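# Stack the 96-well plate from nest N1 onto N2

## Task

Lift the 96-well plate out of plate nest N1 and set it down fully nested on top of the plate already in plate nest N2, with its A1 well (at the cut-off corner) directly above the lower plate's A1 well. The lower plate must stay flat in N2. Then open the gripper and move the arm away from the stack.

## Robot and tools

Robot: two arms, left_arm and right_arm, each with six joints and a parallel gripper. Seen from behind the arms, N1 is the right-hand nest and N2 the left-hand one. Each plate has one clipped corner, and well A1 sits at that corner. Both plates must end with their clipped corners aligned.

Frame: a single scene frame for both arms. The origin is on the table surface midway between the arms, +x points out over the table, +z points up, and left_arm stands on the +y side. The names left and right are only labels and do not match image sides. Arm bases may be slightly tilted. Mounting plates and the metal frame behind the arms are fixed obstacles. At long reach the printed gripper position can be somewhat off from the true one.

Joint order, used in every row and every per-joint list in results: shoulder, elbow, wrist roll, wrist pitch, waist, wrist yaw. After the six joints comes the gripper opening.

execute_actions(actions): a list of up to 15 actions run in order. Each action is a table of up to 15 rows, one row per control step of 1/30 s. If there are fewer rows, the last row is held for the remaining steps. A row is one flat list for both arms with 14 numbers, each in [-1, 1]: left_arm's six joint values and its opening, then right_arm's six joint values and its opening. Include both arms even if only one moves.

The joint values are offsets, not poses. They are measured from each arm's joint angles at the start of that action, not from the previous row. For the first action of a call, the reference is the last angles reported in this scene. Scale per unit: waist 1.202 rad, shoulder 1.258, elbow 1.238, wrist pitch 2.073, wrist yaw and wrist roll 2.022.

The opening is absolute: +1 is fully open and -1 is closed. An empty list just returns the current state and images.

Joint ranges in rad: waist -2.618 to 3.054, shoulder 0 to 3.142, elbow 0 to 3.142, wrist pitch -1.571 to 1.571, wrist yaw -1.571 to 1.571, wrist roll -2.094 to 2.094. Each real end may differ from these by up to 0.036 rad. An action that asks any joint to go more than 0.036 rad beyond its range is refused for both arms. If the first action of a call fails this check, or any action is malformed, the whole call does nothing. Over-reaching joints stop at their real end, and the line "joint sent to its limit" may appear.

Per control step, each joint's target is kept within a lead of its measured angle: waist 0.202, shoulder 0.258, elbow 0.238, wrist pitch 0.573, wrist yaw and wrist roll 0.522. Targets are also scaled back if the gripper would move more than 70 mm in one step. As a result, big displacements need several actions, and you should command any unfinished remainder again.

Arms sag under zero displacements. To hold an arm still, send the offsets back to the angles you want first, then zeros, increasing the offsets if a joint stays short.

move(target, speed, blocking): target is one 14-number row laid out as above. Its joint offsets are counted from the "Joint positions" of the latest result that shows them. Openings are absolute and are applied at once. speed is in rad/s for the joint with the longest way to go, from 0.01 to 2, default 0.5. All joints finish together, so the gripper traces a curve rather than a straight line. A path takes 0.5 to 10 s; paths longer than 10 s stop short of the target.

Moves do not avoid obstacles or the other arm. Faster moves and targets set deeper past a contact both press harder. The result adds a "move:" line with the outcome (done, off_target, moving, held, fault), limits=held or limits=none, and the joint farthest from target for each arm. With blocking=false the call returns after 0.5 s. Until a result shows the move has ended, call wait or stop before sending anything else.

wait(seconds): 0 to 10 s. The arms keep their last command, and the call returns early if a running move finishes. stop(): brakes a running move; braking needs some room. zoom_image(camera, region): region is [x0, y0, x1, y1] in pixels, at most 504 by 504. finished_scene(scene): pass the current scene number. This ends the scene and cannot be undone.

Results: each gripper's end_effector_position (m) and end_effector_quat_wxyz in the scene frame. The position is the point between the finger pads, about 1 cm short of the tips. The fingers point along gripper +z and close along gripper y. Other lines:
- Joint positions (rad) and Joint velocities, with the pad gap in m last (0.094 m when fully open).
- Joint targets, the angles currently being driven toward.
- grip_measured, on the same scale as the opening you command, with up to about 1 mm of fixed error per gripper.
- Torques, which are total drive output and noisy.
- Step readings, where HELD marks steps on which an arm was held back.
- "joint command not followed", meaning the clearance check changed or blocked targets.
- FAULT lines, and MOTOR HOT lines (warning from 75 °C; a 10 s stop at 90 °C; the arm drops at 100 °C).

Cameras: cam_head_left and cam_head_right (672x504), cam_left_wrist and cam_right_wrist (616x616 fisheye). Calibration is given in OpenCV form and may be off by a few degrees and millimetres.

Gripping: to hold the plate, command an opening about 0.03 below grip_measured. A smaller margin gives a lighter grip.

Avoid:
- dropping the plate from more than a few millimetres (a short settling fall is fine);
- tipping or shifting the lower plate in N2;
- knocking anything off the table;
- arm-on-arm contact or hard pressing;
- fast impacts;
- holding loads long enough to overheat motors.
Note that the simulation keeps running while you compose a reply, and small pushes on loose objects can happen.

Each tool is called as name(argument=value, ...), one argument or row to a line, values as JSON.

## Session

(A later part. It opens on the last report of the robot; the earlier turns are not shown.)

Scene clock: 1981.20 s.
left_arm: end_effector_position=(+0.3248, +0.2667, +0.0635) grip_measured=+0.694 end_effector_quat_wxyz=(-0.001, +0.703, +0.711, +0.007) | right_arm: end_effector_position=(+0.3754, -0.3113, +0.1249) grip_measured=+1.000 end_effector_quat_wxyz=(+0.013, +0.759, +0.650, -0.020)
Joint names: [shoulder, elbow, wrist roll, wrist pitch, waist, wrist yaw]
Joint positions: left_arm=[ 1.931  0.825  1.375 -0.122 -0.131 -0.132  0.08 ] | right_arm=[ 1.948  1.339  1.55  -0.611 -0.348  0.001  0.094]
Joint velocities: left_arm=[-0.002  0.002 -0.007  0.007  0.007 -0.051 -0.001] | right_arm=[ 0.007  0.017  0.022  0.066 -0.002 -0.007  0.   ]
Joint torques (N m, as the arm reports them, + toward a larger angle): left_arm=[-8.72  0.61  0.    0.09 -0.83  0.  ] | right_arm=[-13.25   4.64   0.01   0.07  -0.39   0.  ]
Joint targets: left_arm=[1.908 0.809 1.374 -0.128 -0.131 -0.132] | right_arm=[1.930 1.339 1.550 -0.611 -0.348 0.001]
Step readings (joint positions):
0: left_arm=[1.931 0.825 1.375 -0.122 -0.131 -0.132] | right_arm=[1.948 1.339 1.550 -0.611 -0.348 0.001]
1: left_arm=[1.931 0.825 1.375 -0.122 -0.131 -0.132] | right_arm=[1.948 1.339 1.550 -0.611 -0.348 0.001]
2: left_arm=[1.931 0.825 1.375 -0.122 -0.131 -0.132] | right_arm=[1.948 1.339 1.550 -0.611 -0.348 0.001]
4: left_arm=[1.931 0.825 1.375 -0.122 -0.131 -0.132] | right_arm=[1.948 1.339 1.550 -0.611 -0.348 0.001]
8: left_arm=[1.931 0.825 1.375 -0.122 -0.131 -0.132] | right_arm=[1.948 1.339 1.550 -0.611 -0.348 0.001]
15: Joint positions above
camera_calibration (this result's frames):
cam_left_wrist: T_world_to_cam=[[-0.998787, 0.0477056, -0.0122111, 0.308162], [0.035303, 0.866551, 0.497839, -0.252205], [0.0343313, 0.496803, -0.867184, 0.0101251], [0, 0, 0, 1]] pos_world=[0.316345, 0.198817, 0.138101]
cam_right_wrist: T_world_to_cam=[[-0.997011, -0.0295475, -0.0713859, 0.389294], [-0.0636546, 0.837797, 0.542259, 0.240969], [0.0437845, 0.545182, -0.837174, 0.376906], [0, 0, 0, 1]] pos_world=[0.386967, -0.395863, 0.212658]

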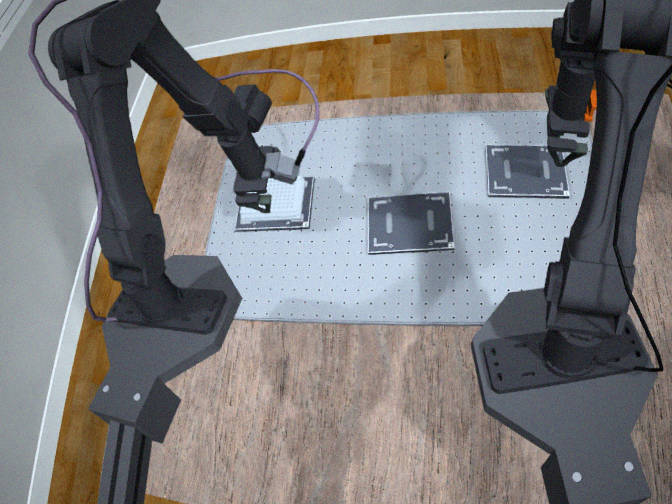

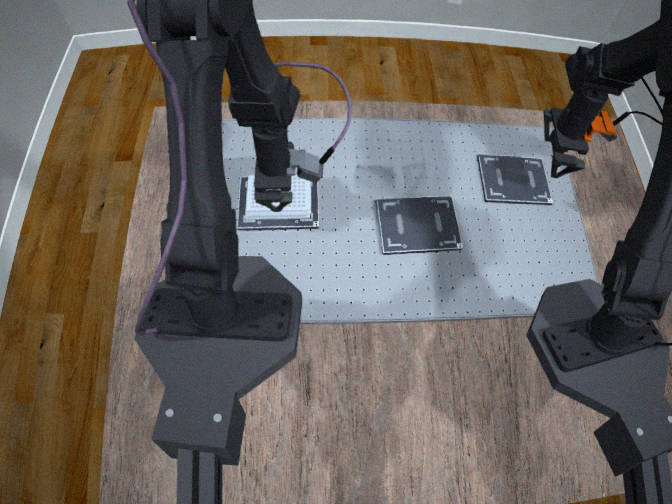

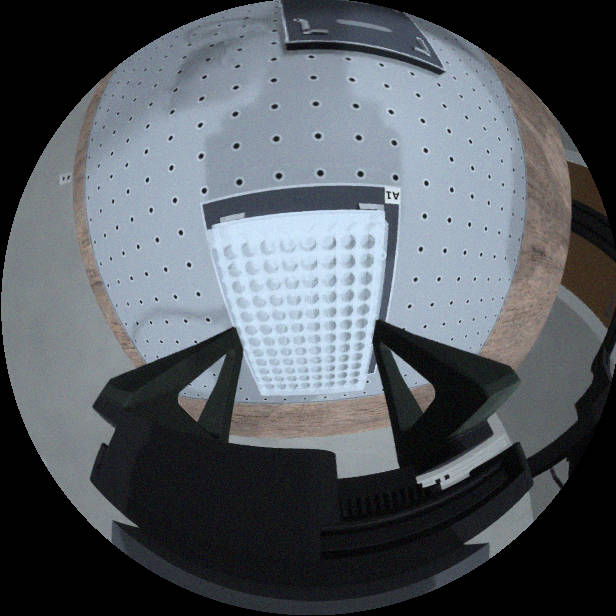

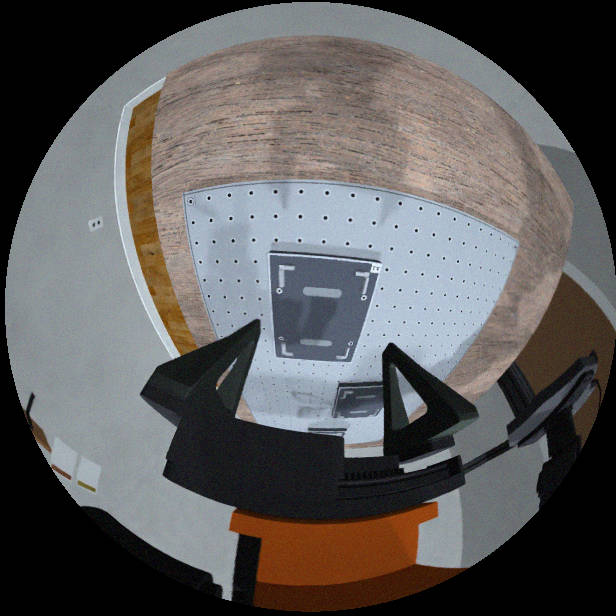

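move(
  target=[-0.018,-0.013,-0.0064,-0.0113,0,0,0.665, -0.015,0,0,0,0,0,1],
  speed=0.02,
)

execute_actions(
  actions=[
    [[-0.018,-0.013,0,-0.003,0,0,0.665,-0.015,0,0,0,0,0,1]],
  ],
)

zoom_image(
  camera="cam_left_wrist",
  region=[195, 185, 275, 265],
)

zoom_image(
  camera="cam_left_wrist",
  region=[330, 175, 410, 255],
)

Scene clock: 2007.43 s.
left_arm: end_effector_position=(+0.3239, +0.2669, +0.0635) grip_measured=+0.694 end_effector_quat_wxyz=(-0.003, +0.702, +0.713, +0.006) | right_arm: end_effector_position=(+0.3754, -0.3113, +0.1249) grip_measured=+1.000 end_effector_quat_wxyz=(+0.013, +0.759, +0.650, -0.020)
Joint names: [shoulder, elbow, wrist roll, wrist pitch, waist, wrist yaw]
Joint positions: left_arm=[ 1.931  0.825  1.369 -0.125 -0.131 -0.132  0.08 ] | right_arm=[ 1.948  1.339  1.55  -0.611 -0.348  0.001  0.094]
Joint velocities: left_arm=[ 0.007 -0.002  0.022 -0.051  0.002  0.007 -0.   ] | right_arm=[-0.007 -0.002  0.007 -0.051 -0.012 -0.081  0.   ]
Joint torques (N m, as the arm reports them, + toward a larger angle): left_arm=[-8.72  0.61 -0.07 -0.04 -0.83  0.  ] | right_arm=[-13.24   4.63   0.02   0.06  -0.44   0.01]
Joint targets: left_arm=[1.908 0.809 1.362 -0.145 -0.131 -0.132] | right_arm=[1.930 1.339 1.550 -0.611 -0.348 0.001]
move: off_target (left_arm); limits=none; left_arm: farthest joint: the shoulder, 0.022 radians from its target (0.022 radians at the start); right_arm: farthest joint: the shoulder, 0.019 radians from its target (0.019 radians at the start)
camera_calibration (this result's frames):
cam_left_wrist: T_world_to_cam=[[-0.999046, 0.0428302, -0.00852551, 0.30838], [0.0328906, 0.866384, 0.498294, -0.251525], [0.0287284, 0.497538, -0.866966, 0.0116733], [0, 0, 0, 1]] pos_world=[0.316023, 0.198901, 0.138083]
cam_right_wrist: T_world_to_cam=[[-0.997011, -0.0295475, -0.0713859, 0.389294], [-0.0636546, 0.837797, 0.542259, 0.240969], [0.0437845, 0.545182, -0.837174, 0.376906], [0, 0, 0, 1]] pos_world=[0.386967, -0.395863, 0.212658]

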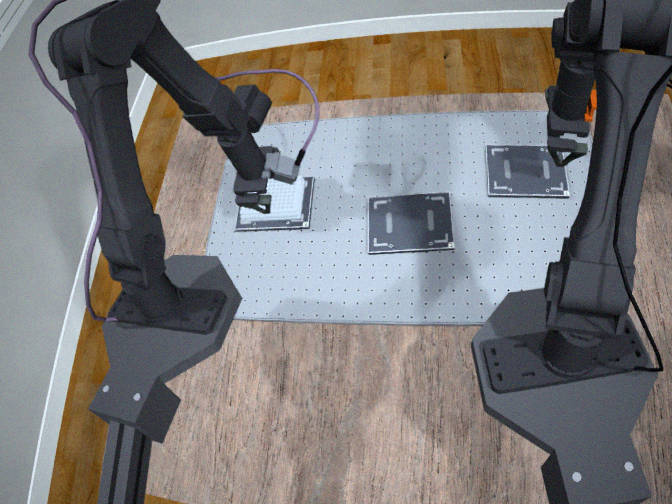

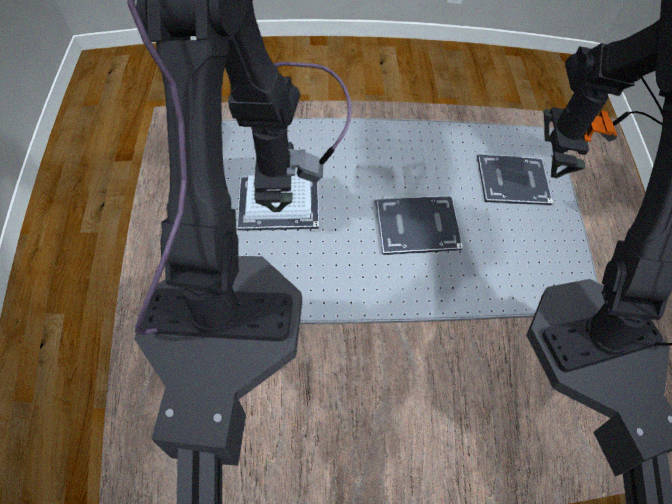

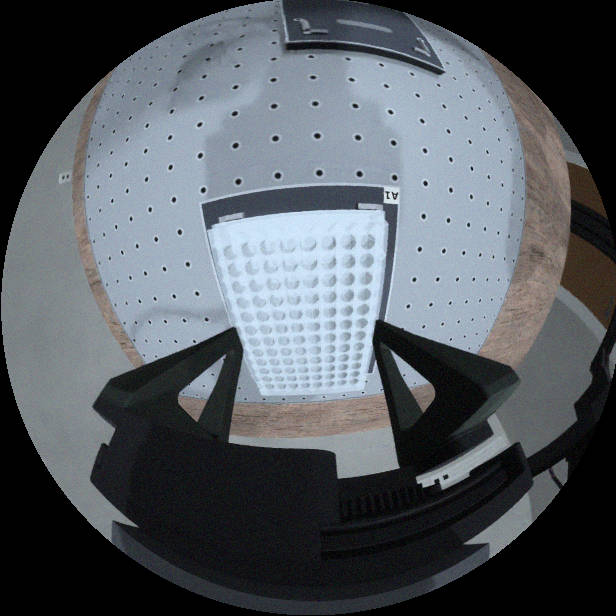

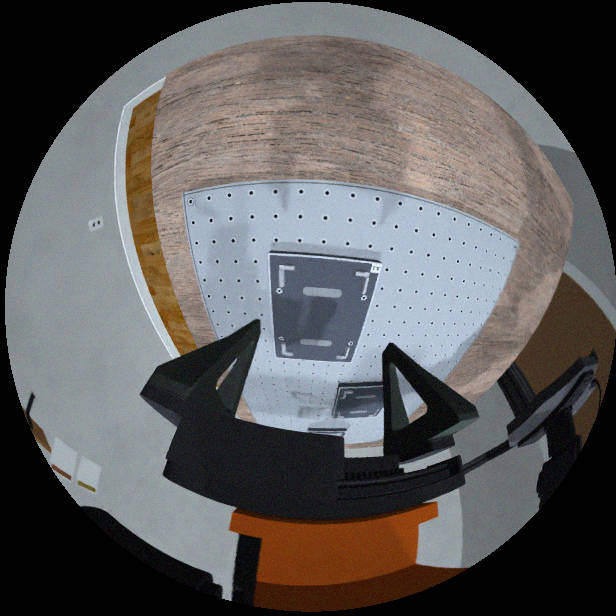

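Scene clock: 2007.93 s.
left_arm: end_effector_position=(+0.3239, +0.2669, +0.0635) grip_measured=+0.694 end_effector_quat_wxyz=(-0.003, +0.702, +0.713, +0.006) | right_arm: end_effector_position=(+0.3754, -0.3113, +0.1249) grip_measured=+1.000 end_effector_quat_wxyz=(+0.013, +0.759, +0.650, -0.020)
Joint names: [shoulder, elbow, wrist roll, wrist pitch, waist, wrist yaw]
Joint positions: left_arm=[ 1.931  0.825  1.369 -0.125 -0.131 -0.132  0.08 ] | right_arm=[ 1.948  1.339  1.55  -0.611 -0.348  0.001  0.094]
Joint velocities: left_arm=[-0.017  0.012 -0.007 -0.007 -0.002  0.037  0.001] | right_arm=[ 0.007  0.002 -0.051 -0.037  0.002 -0.007  0.   ]
Joint torques (N m, as the arm reports them, + toward a larger angle): left_arm=[-8.73  0.61  0.    0.08 -0.83  0.  ] | right_arm=[-13.25   4.61   0.02   0.06  -0.44   0.  ]
Joint targets: left_arm=[1.908 0.809 1.369 -0.132 -0.131 -0.132] | right_arm=[1.930 1.339 1.550 -0.611 -0.348 0.001]
Step readings (joint positions):
0: left_arm=[1.931 0.825 1.369 -0.125 -0.131 -0.132] | right_arm=[1.948 1.339 1.550 -0.611 -0.348 0.001]
1: left_arm=[1.931 0.825 1.369 -0.125 -0.131 -0.132] | right_arm=[1.948 1.339 1.550 -0.611 -0.348 0.001]
2: left_arm=[1.931 0.825 1.369 -0.125 -0.131 -0.132] | right_arm=[1.948 1.339 1.550 -0.611 -0.348 0.001]
4: left_arm=[1.931 0.825 1.369 -0.125 -0.131 -0.132] | right_arm=[1.948 1.339 1.550 -0.611 -0.348 0.001]
8: left_arm=[1.931 0.825 1.369 -0.125 -0.131 -0.132] | right_arm=[1.948 1.339 1.550 -0.611 -0.348 0.001]
15: Joint positions above
camera_calibration (this result's frames):
cam_left_wrist: T_world_to_cam=[[-0.999046, 0.0428302, -0.00852551, 0.30838], [0.0328906, 0.866384, 0.498294, -0.251525], [0.0287284, 0.497538, -0.866966, 0.0116733], [0, 0, 0, 1]] pos_world=[0.316023, 0.198901, 0.138083]
cam_right_wrist: T_world_to_cam=[[-0.997011, -0.0295475, -0.0713859, 0.389294], [-0.0636546, 0.837797, 0.542259, 0.240969], [0.0437845, 0.545182, -0.837174, 0.376906], [0, 0, 0, 1]] pos_world=[0.386967, -0.395863, 0.212658]

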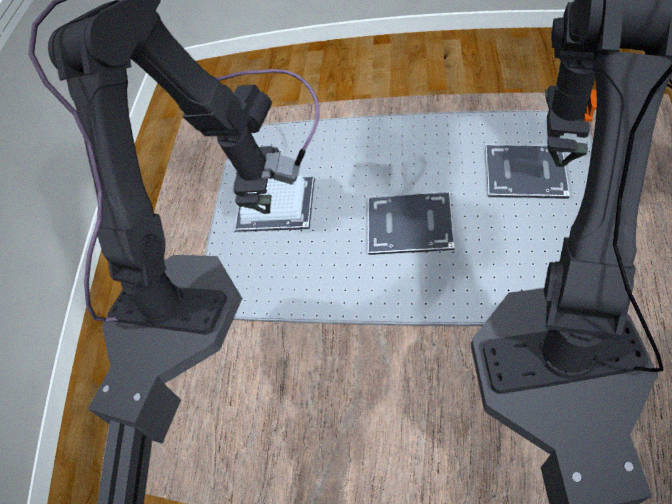

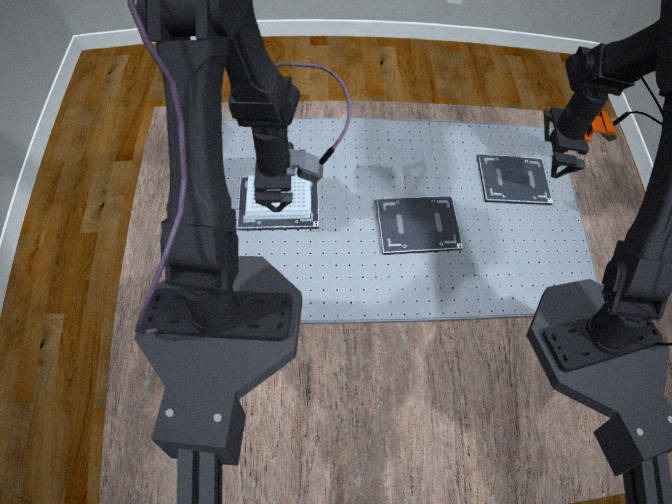

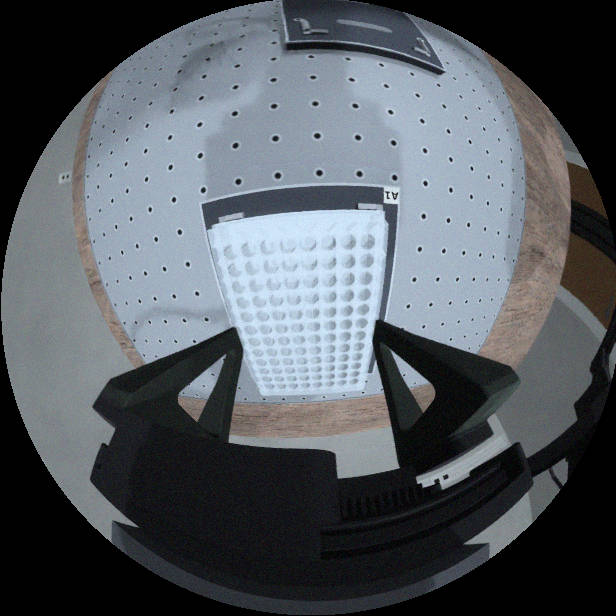

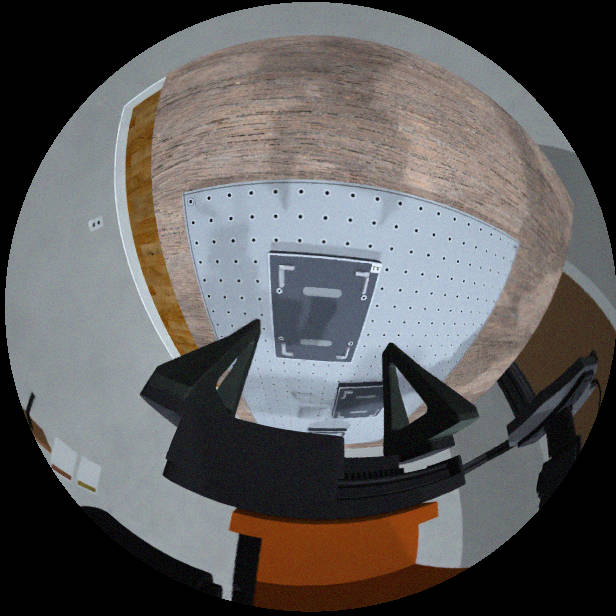

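Region (195, 185, 275, 265) of cam_left_wrist's 616x616 image, scaled by 6.300, with more detail than that image has.

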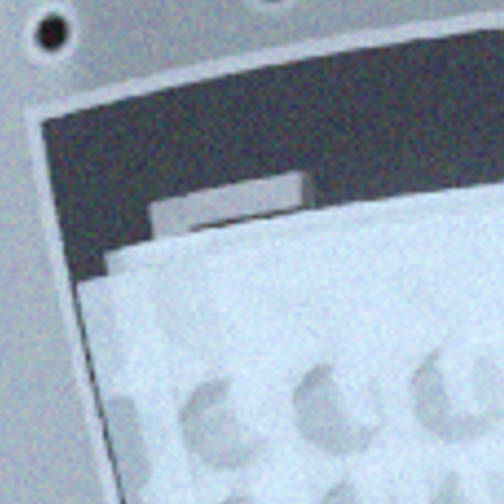

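Region (330, 175, 410, 255) of cam_left_wrist's 616x616 image, scaled by 6.300, with more detail than that image has.

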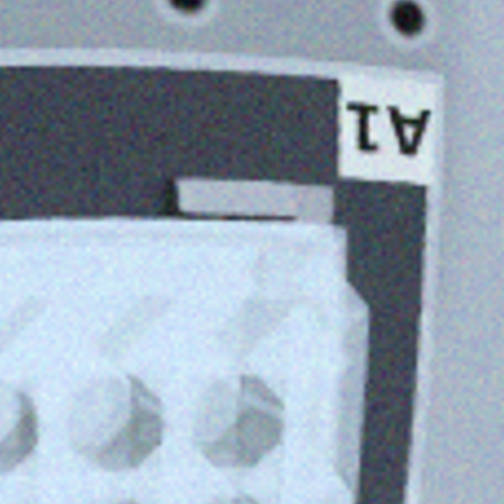

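execute_actions(
  actions=[
    [[-0.018,-0.013,0,-0.003,0,0,0.68,-0.015,0,0,0,0,0,1],[-0.018,-0.013,0,-0.003,0,0,0.69,-0.015,0,0,0,0,0,1],[-0.018,-0.013,0,-0.003,0,0,0.70,-0.015,0,0,0,0,0,1],[-0.018,-0.013,0,-0.003,0,0,0.705,-0.015,0,0,0,0,0,1],[-0.018,-0.013,0,-0.003,0,0,0.71,-0.015,0,0,0,0,0,1],[-0.018,-0.013,0,-0.003,0,0,0.715,-0.015,0,0,0,0,0,1],[-0.018,-0.013,0,-0.003,0,0,0.72,-0.015,0,0,0,0,0,1],[-0.018,-0.013,0,-0.003,0,0,0.725,-0.015,0,0,0,0,0,1],[-0.018,-0.013,0,-0.003,0,0,0.73,-0.015,0,0,0,0,0,1]],
  ],
)

zoom_image(
  camera="cam_left_wrist",
  region=[195, 185, 275, 265],
)

zoom_image(
  camera="cam_left_wrist",
  region=[330, 175, 410, 255],
)

Scene clock: 2025.37 s.
left_arm: end_effector_position=(+0.3239, +0.2669, +0.0635) grip_measured=+0.733 end_effector_quat_wxyz=(-0.003, +0.702, +0.713, +0.006) | right_arm: end_effector_position=(+0.3754, -0.3113, +0.1249) grip_measured=+1.000 end_effector_quat_wxyz=(+0.013, +0.759, +0.650, -0.020)
Joint names: [shoulder, elbow, wrist roll, wrist pitch, waist, wrist yaw]
Joint positions: left_arm=[ 1.931  0.825  1.369 -0.125 -0.131 -0.132  0.081] | right_arm=[ 1.948  1.339  1.55  -0.611 -0.348  0.001  0.094]
Joint velocities: left_arm=[-0.037  0.002 -0.022 -0.007 -0.007 -0.037 -0.001] | right_arm=[ 0.017 -0.002  0.051 -0.007  0.012  0.066  0.   ]
Joint torques (N m, as the arm reports them, + toward a larger angle): left_arm=[-8.73  0.61  0.    0.09 -0.83  0.  ] | right_arm=[-13.25   4.61   0.01   0.07  -0.45  -0.01]
Joint targets: left_arm=[1.908 0.809 1.369 -0.132 -0.131 -0.132] | right_arm=[1.930 1.339 1.550 -0.611 -0.348 0.001]
Step readings (joint positions):
0: left_arm=[1.931 0.825 1.369 -0.125 -0.131 -0.132] | right_arm=[1.948 1.339 1.550 -0.611 -0.348 0.001]
1: left_arm=[1.931 0.825 1.369 -0.125 -0.131 -0.132] | right_arm=[1.948 1.339 1.550 -0.611 -0.348 0.001]
2: left_arm=[1.931 0.825 1.369 -0.125 -0.131 -0.132] | right_arm=[1.948 1.339 1.550 -0.611 -0.348 0.001]
4: left_arm=[1.931 0.825 1.369 -0.125 -0.131 -0.132] | right_arm=[1.948 1.339 1.550 -0.611 -0.348 0.001]
8: left_arm=[1.931 0.825 1.369 -0.125 -0.131 -0.132] | right_arm=[1.948 1.339 1.550 -0.611 -0.348 0.001]
15: Joint positions above
camera_calibration (this result's frames):
cam_left_wrist: T_world_to_cam=[[-0.999046, 0.0428302, -0.00852551, 0.30838], [0.0328906, 0.866384, 0.498294, -0.251525], [0.0287284, 0.497538, -0.866966, 0.0116733], [0, 0, 0, 1]] pos_world=[0.316023, 0.198901, 0.138083]
cam_right_wrist: T_world_to_cam=[[-0.997011, -0.0295475, -0.0713859, 0.389294], [-0.0636546, 0.837797, 0.542259, 0.240969], [0.0437845, 0.545182, -0.837174, 0.376906], [0, 0, 0, 1]] pos_world=[0.386967, -0.395863, 0.212658]

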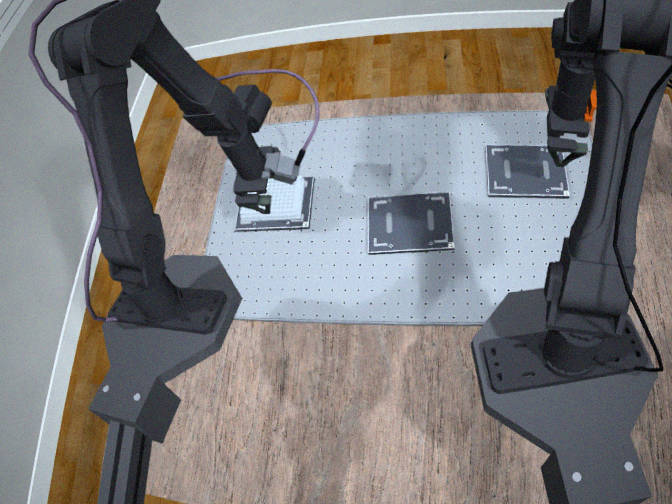

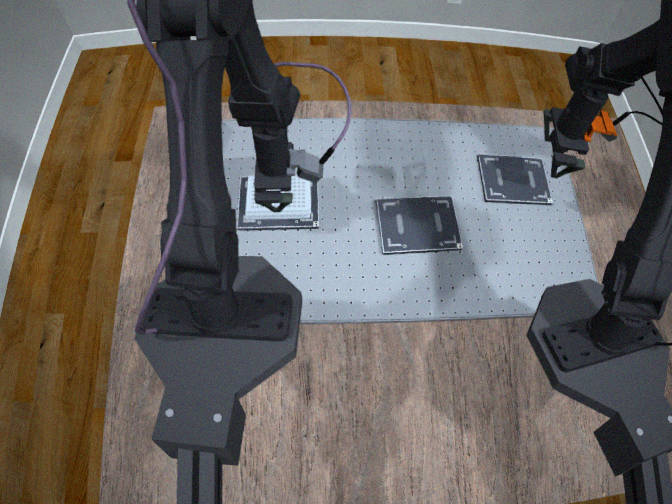

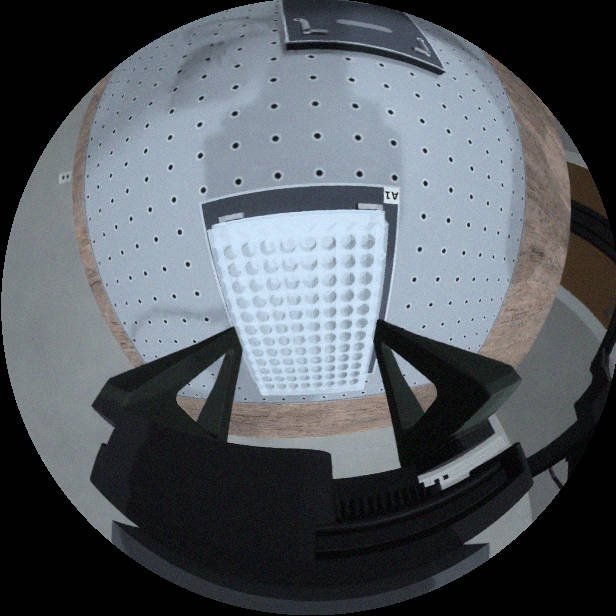

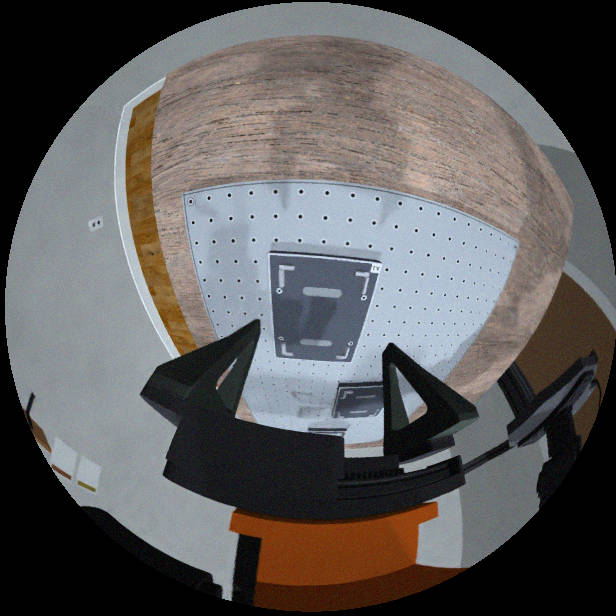

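Region (195, 185, 275, 265) of cam_left_wrist's 616x616 image, scaled by 6.300, with more detail than that image has.

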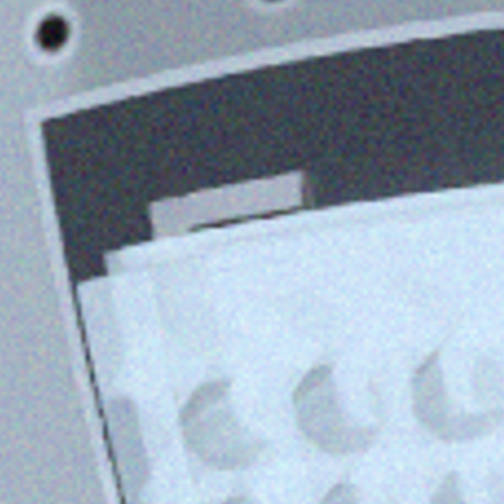

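Region (330, 175, 410, 255) of cam_left_wrist's 616x616 image, scaled by 6.300, with more detail than that image has.

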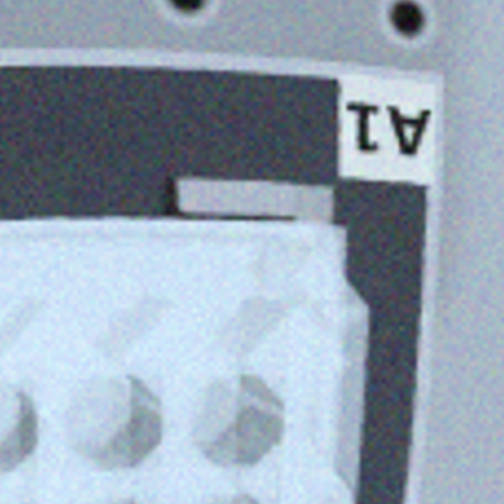

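move(
  target=[-0.018,-0.013,0,-0.0113,0,0,0.73, -0.015,0,0,0,0,0,1],
  speed=0.02,
)

zoom_image(
  camera="cam_left_wrist",
  region=[195, 185, 275, 265],
)

zoom_image(
  camera="cam_left_wrist",
  region=[330, 175, 410, 255],
)

Scene clock: 2040.57 s.
left_arm: end_effector_position=(+0.3238, +0.2669, +0.0635) grip_measured=+0.733 end_effector_quat_wxyz=(-0.003, +0.702, +0.713, +0.006) | right_arm: end_effector_position=(+0.3754, -0.3113, +0.1249) grip_measured=+1.000 end_effector_quat_wxyz=(+0.013, +0.759, +0.650, -0.020)
Joint names: [shoulder, elbow, wrist roll, wrist pitch, waist, wrist yaw]
Joint positions: left_arm=[ 1.931  0.825  1.369 -0.126 -0.131 -0.132  0.081] | right_arm=[ 1.948  1.339  1.55  -0.611 -0.348  0.001  0.094]
Joint velocities: left_arm=[-0.027 -0.012 -0.007 -0.037  0.032  0.037  0.   ] | right_arm=[-0.002  0.002 -0.022 -0.037 -0.007  0.066  0.   ]
Joint torques (N m, as the arm reports them, + toward a larger angle): left_arm=[-8.73  0.62  0.   -0.07 -0.84  0.  ] | right_arm=[-13.24   4.63   0.     0.06  -0.43   0.  ]
Joint targets: left_arm=[1.908 0.809 1.369 -0.149 -0.131 -0.132] | right_arm=[1.930 1.339 1.550 -0.611 -0.348 0.001]
move: off_target (left_arm); limits=none; left_arm: farthest joint: the wrist pitch, 0.023 radians from its target (0.023 radians at the start); right_arm: farthest joint: the shoulder, 0.019 radians from its target (0.019 radians at the start)
camera_calibration (this result's frames):
cam_left_wrist: T_world_to_cam=[[-0.999047, 0.042876, -0.00815061, 0.308251], [0.0331153, 0.866348, 0.498342, -0.251603], [0.0284282, 0.497597, -0.866942, 0.011747], [0, 0, 0, 1]] pos_world=[0.315955, 0.198914, 0.138081]
cam_right_wrist: T_world_to_cam=[[-0.997011, -0.0295475, -0.0713859, 0.389294], [-0.0636546, 0.837797, 0.542259, 0.240969], [0.0437845, 0.545182, -0.837174, 0.376906], [0, 0, 0, 1]] pos_world=[0.386967, -0.395863, 0.212658]

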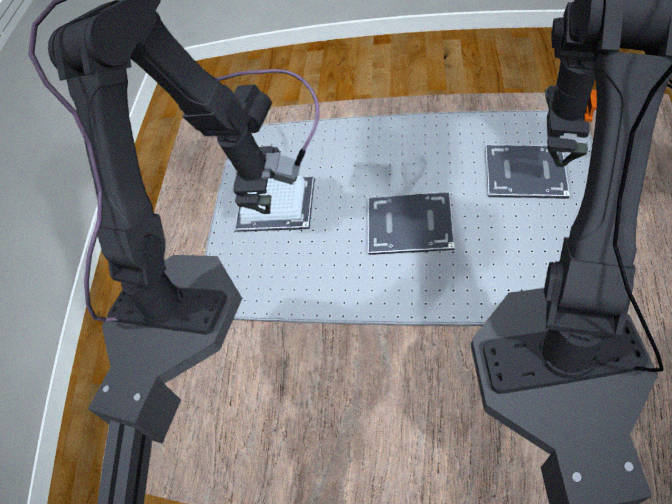

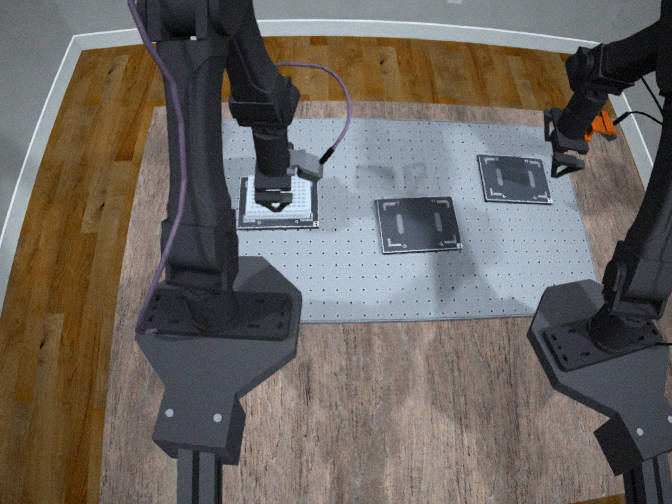

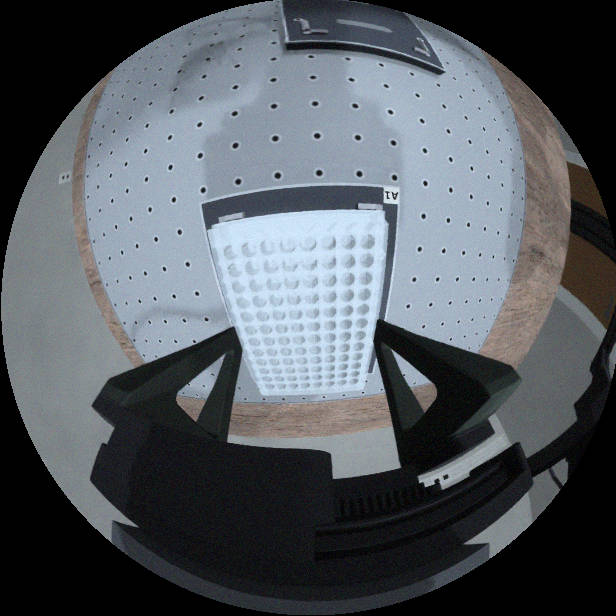

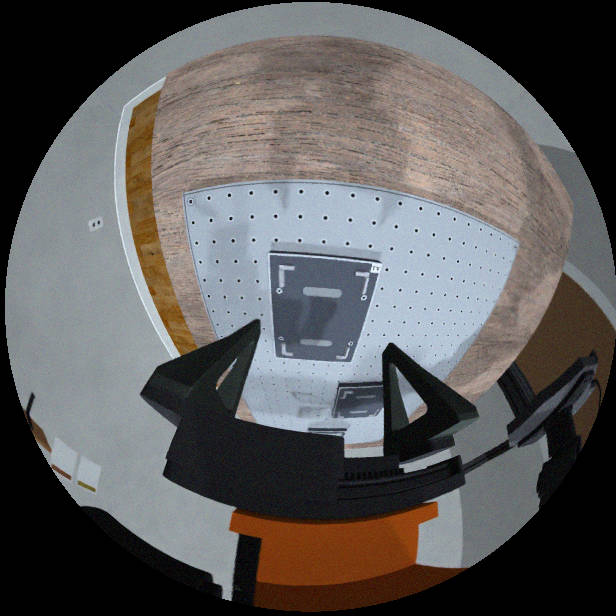

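Region (195, 185, 275, 265) of cam_left_wrist's 616x616 image, scaled by 6.300, with more detail than that image has.

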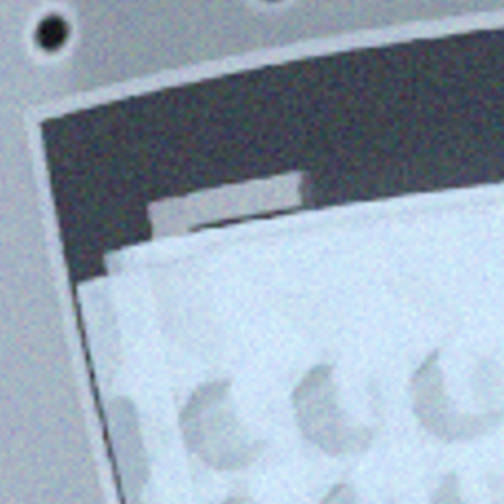

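Region (330, 175, 410, 255) of cam_left_wrist's 616x616 image, scaled by 6.300, with more detail than that image has.

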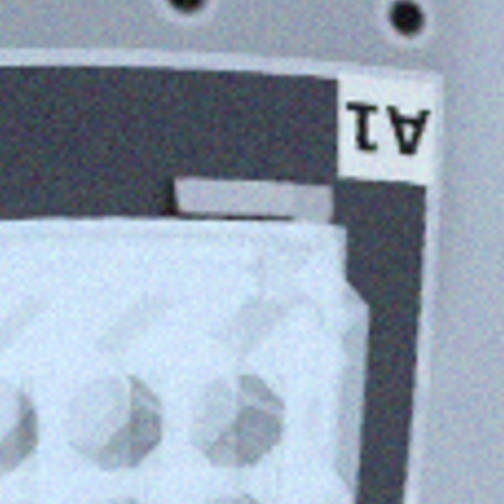

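move(
  target=[-0.018,-0.013,0,-0.016,0,0,0.73, -0.015,0,0,0,0,0,1],
  speed=0.02,
)

zoom_image(
  camera="cam_left_wrist",
  region=[195, 185, 275, 265],
)

zoom_image(
  camera="cam_left_wrist",
  region=[330, 175, 410, 255],
)

Scene clock: 2047.17 s.
left_arm: end_effector_position=(+0.3228, +0.2671, +0.0635) grip_measured=+0.733 end_effector_quat_wxyz=(-0.005, +0.702, +0.712, +0.004) | right_arm: end_effector_position=(+0.3754, -0.3113, +0.1249) grip_measured=+1.000 end_effector_quat_wxyz=(+0.013, +0.759, +0.650, -0.020)
Joint names: [shoulder, elbow, wrist roll, wrist pitch, waist, wrist yaw]
Joint positions: left_arm=[ 1.931  0.825  1.369 -0.13  -0.131 -0.132  0.081] | right_arm=[ 1.948  1.339  1.55  -0.611 -0.348  0.001  0.094]
Joint velocities: left_arm=[-0.007 -0.017  0.007 -0.007 -0.007 -0.066 -0.   ] | right_arm=[ 0.002 -0.007 -0.007 -0.007 -0.022 -0.066  0.   ]
Joint torques (N m, as the arm reports them, + toward a larger angle): left_arm=[-8.73  0.62  0.   -0.14 -0.83  0.01] | right_arm=[-13.24   4.62   0.01   0.07  -0.42   0.  ]
Joint targets: left_arm=[1.908 0.809 1.369 -0.159 -0.131 -0.132] | right_arm=[1.930 1.339 1.550 -0.611 -0.348 0.001]
move: off_target (left_arm); limits=none; left_arm: farthest joint: the wrist pitch, 0.029 radians from its target (0.033 radians at the start); right_arm: farthest joint: the shoulder, 0.019 radians from its target (0.019 radians at the start)
camera_calibration (this result's frames):
cam_left_wrist: T_world_to_cam=[[-0.999051, 0.043378, -0.00402648, 0.30683], [0.0355882, 0.865947, 0.498868, -0.25246], [0.0251266, 0.498252, -0.866668, 0.0125556], [0, 0, 0, 1]] pos_world=[0.315208, 0.199052, 0.138062]
cam_right_wrist: T_world_to_cam=[[-0.997011, -0.0295475, -0.0713859, 0.389294], [-0.0636546, 0.837797, 0.542259, 0.240969], [0.0437845, 0.545182, -0.837174, 0.376906], [0, 0, 0, 1]] pos_world=[0.386967, -0.395863, 0.212658]

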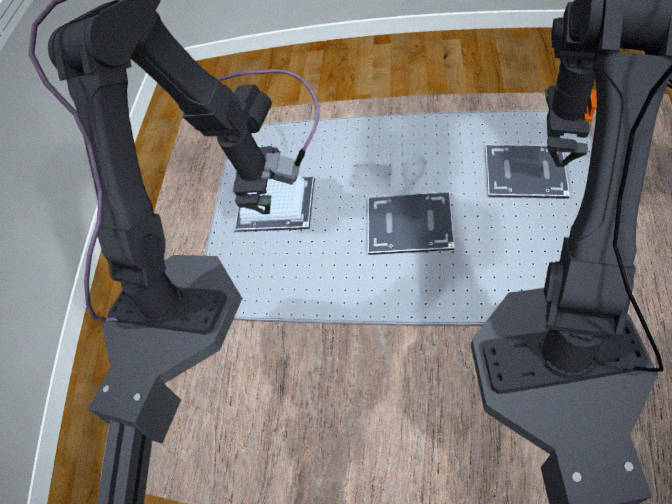

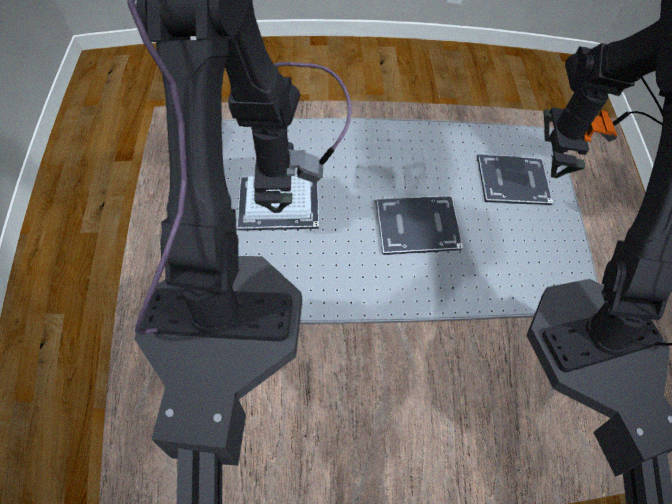

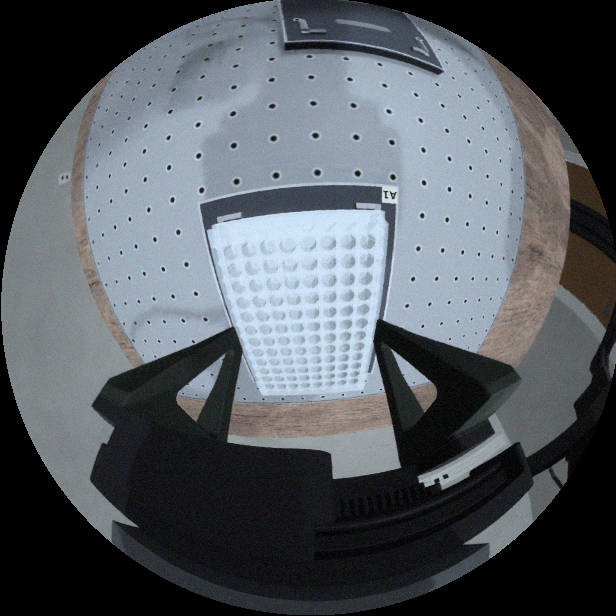

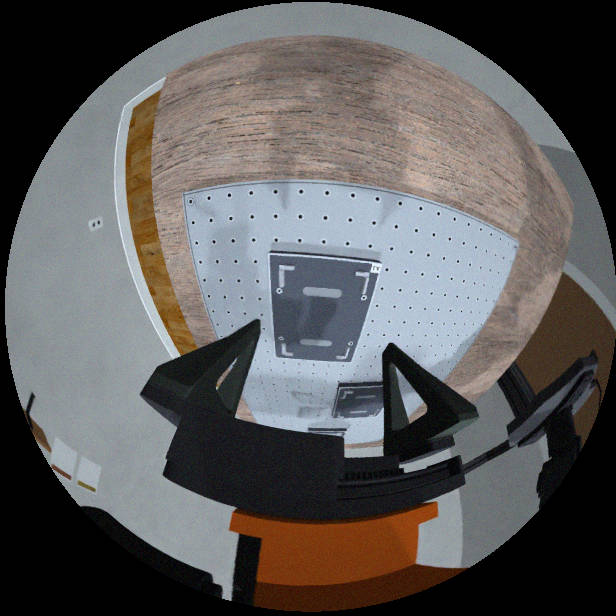

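Region (195, 185, 275, 265) of cam_left_wrist's 616x616 image, scaled by 6.300, with more detail than that image has.

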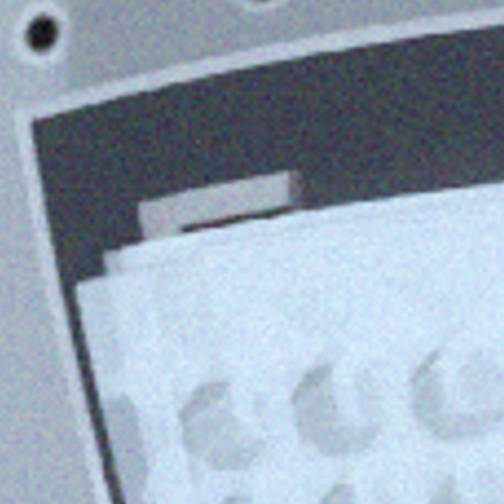

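Region (330, 175, 410, 255) of cam_left_wrist's 616x616 image, scaled by 6.300, with more detail than that image has.

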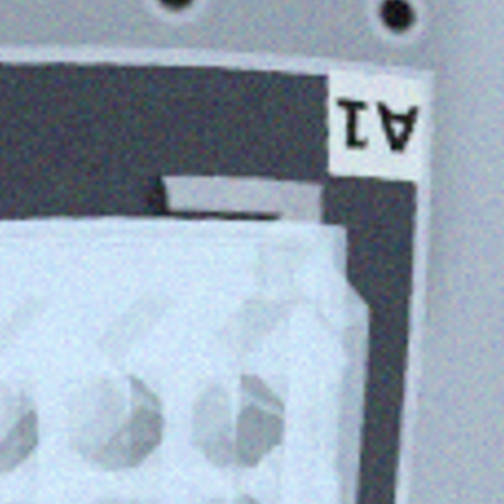

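zoom_image(
  camera="cam_head_right",
  region=[235, 195, 285, 235],
)

zoom_image(
  camera="cam_head_right",
  region=[280, 195, 330, 235],
)

Region (235, 195, 285, 235) of cam_head_right's 672x504 image, scaled by 10.080, with more detail than that image has; it fills the top 403 rows of this view, and the rest is white.

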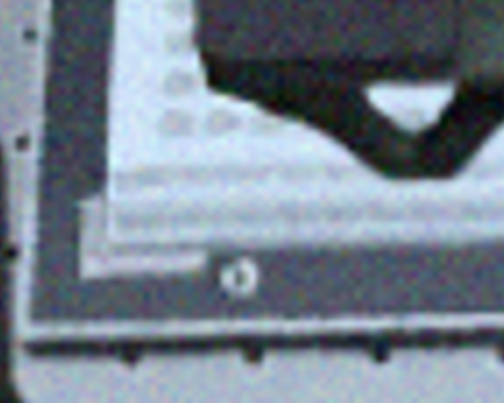

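Region (280, 195, 330, 235) of cam_head_right's 672x504 image, scaled by 10.080, with more detail than that image has; it fills the top 403 rows of this view, and the rest is white.

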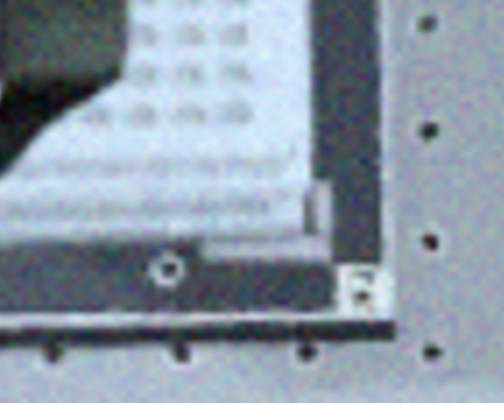

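move(
  target=[-0.018,-0.013,0,0.009,0,0,0.73, -0.015,0,0,0,0,0,1],
  speed=0.02,
)

zoom_image(
  camera="cam_left_wrist",
  region=[195, 185, 275, 265],
)

zoom_image(
  camera="cam_left_wrist",
  region=[330, 175, 410, 255],
)

Scene clock: 2082.27 s.
left_arm: end_effector_position=(+0.3232, +0.2670, +0.0635) grip_measured=+0.733 end_effector_quat_wxyz=(-0.004, +0.702, +0.712, +0.005) | right_arm: end_effector_position=(+0.3754, -0.3113, +0.1249) grip_measured=+1.000 end_effector_quat_wxyz=(+0.013, +0.759, +0.650, -0.020)
Joint names: [shoulder, elbow, wrist roll, wrist pitch, waist, wrist yaw]
Joint positions: left_arm=[ 1.931  0.825  1.369 -0.128 -0.131 -0.132  0.081] | right_arm=[ 1.948  1.339  1.55  -0.611 -0.348  0.001  0.094]
Joint velocities: left_arm=[ 0.002  0.002 -0.081  0.037 -0.022 -0.022 -0.   ] | right_arm=[ 0.007 -0.012  0.066 -0.066  0.002 -0.022  0.   ]
Joint torques (N m, as the arm reports them, + toward a larger angle): left_arm=[-8.72  0.6   0.    0.29 -0.83  0.  ] | right_arm=[-13.26   4.62   0.02   0.06  -0.42   0.01]
Joint targets: left_arm=[1.908 0.809 1.369 -0.111 -0.131 -0.132] | right_arm=[1.930 1.339 1.550 -0.611 -0.348 0.001]
move: off_target (left_arm); limits=none; left_arm: farthest joint: the shoulder, 0.022 radians from its target (0.022 radians at the start); right_arm: farthest joint: the shoulder, 0.019 radians from its target (0.019 radians at the start)
camera_calibration (this result's frames):
cam_left_wrist: T_world_to_cam=[[-0.999051, 0.0431502, -0.00590113, 0.307477], [0.0344639, 0.866129, 0.49863, -0.252071], [0.0266272, 0.497954, -0.866795, 0.0121887], [0, 0, 0, 1]] pos_world=[0.315548, 0.198989, 0.13807]
cam_right_wrist: T_world_to_cam=[[-0.997011, -0.0295475, -0.0713859, 0.389294], [-0.0636546, 0.837797, 0.542259, 0.240969], [0.0437845, 0.545182, -0.837174, 0.376906], [0, 0, 0, 1]] pos_world=[0.386967, -0.395863, 0.212658]

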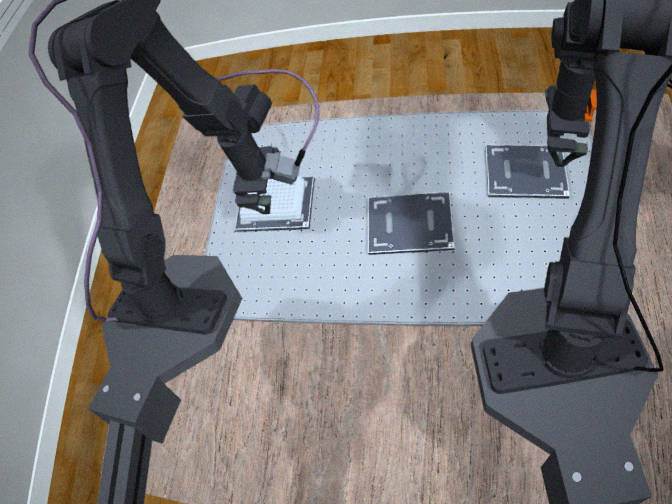

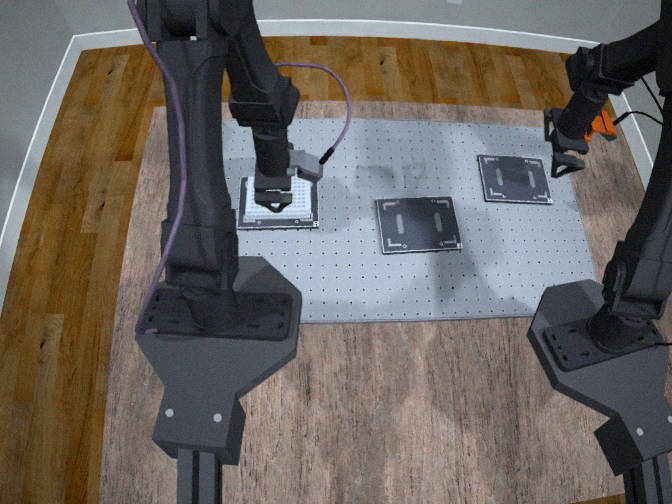

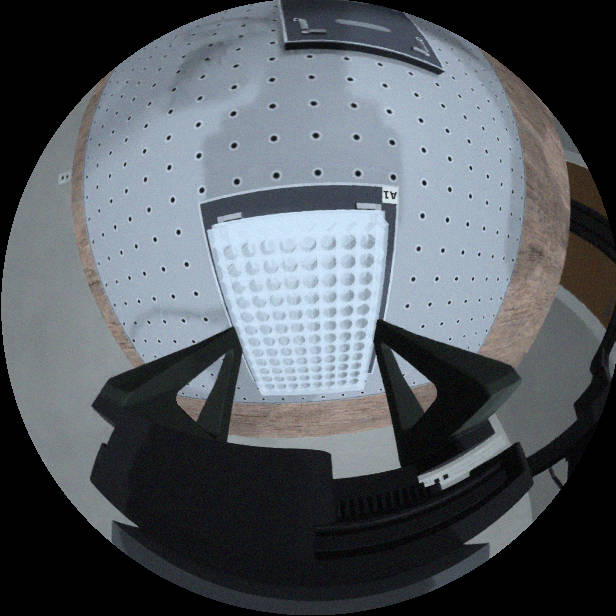

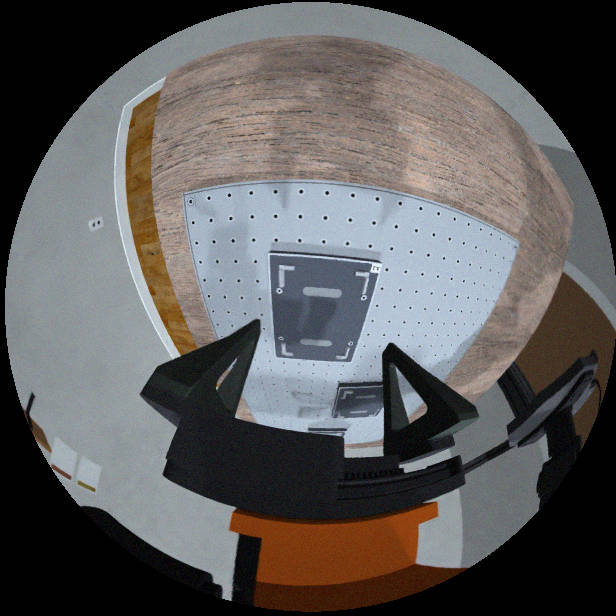

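Region (195, 185, 275, 265) of cam_left_wrist's 616x616 image, scaled by 6.300, with more detail than that image has.

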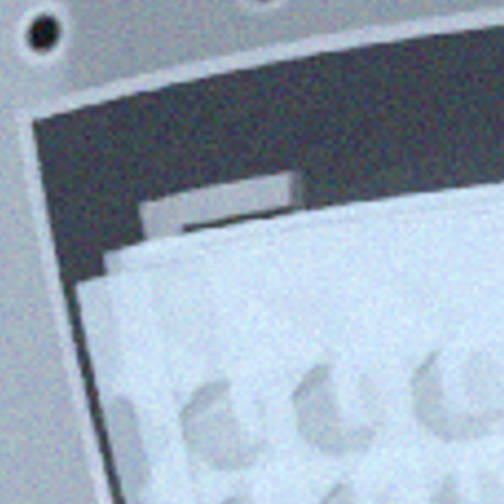

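Region (330, 175, 410, 255) of cam_left_wrist's 616x616 image, scaled by 6.300, with more detail than that image has.

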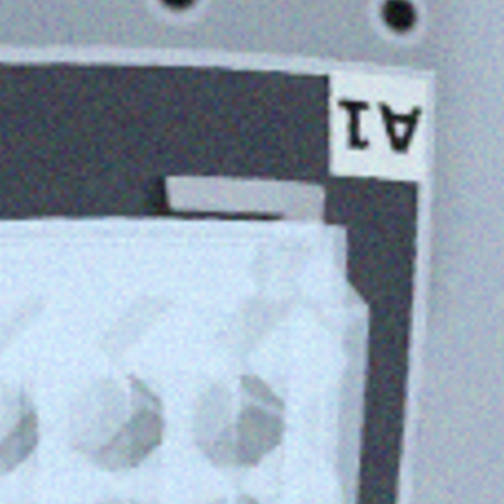

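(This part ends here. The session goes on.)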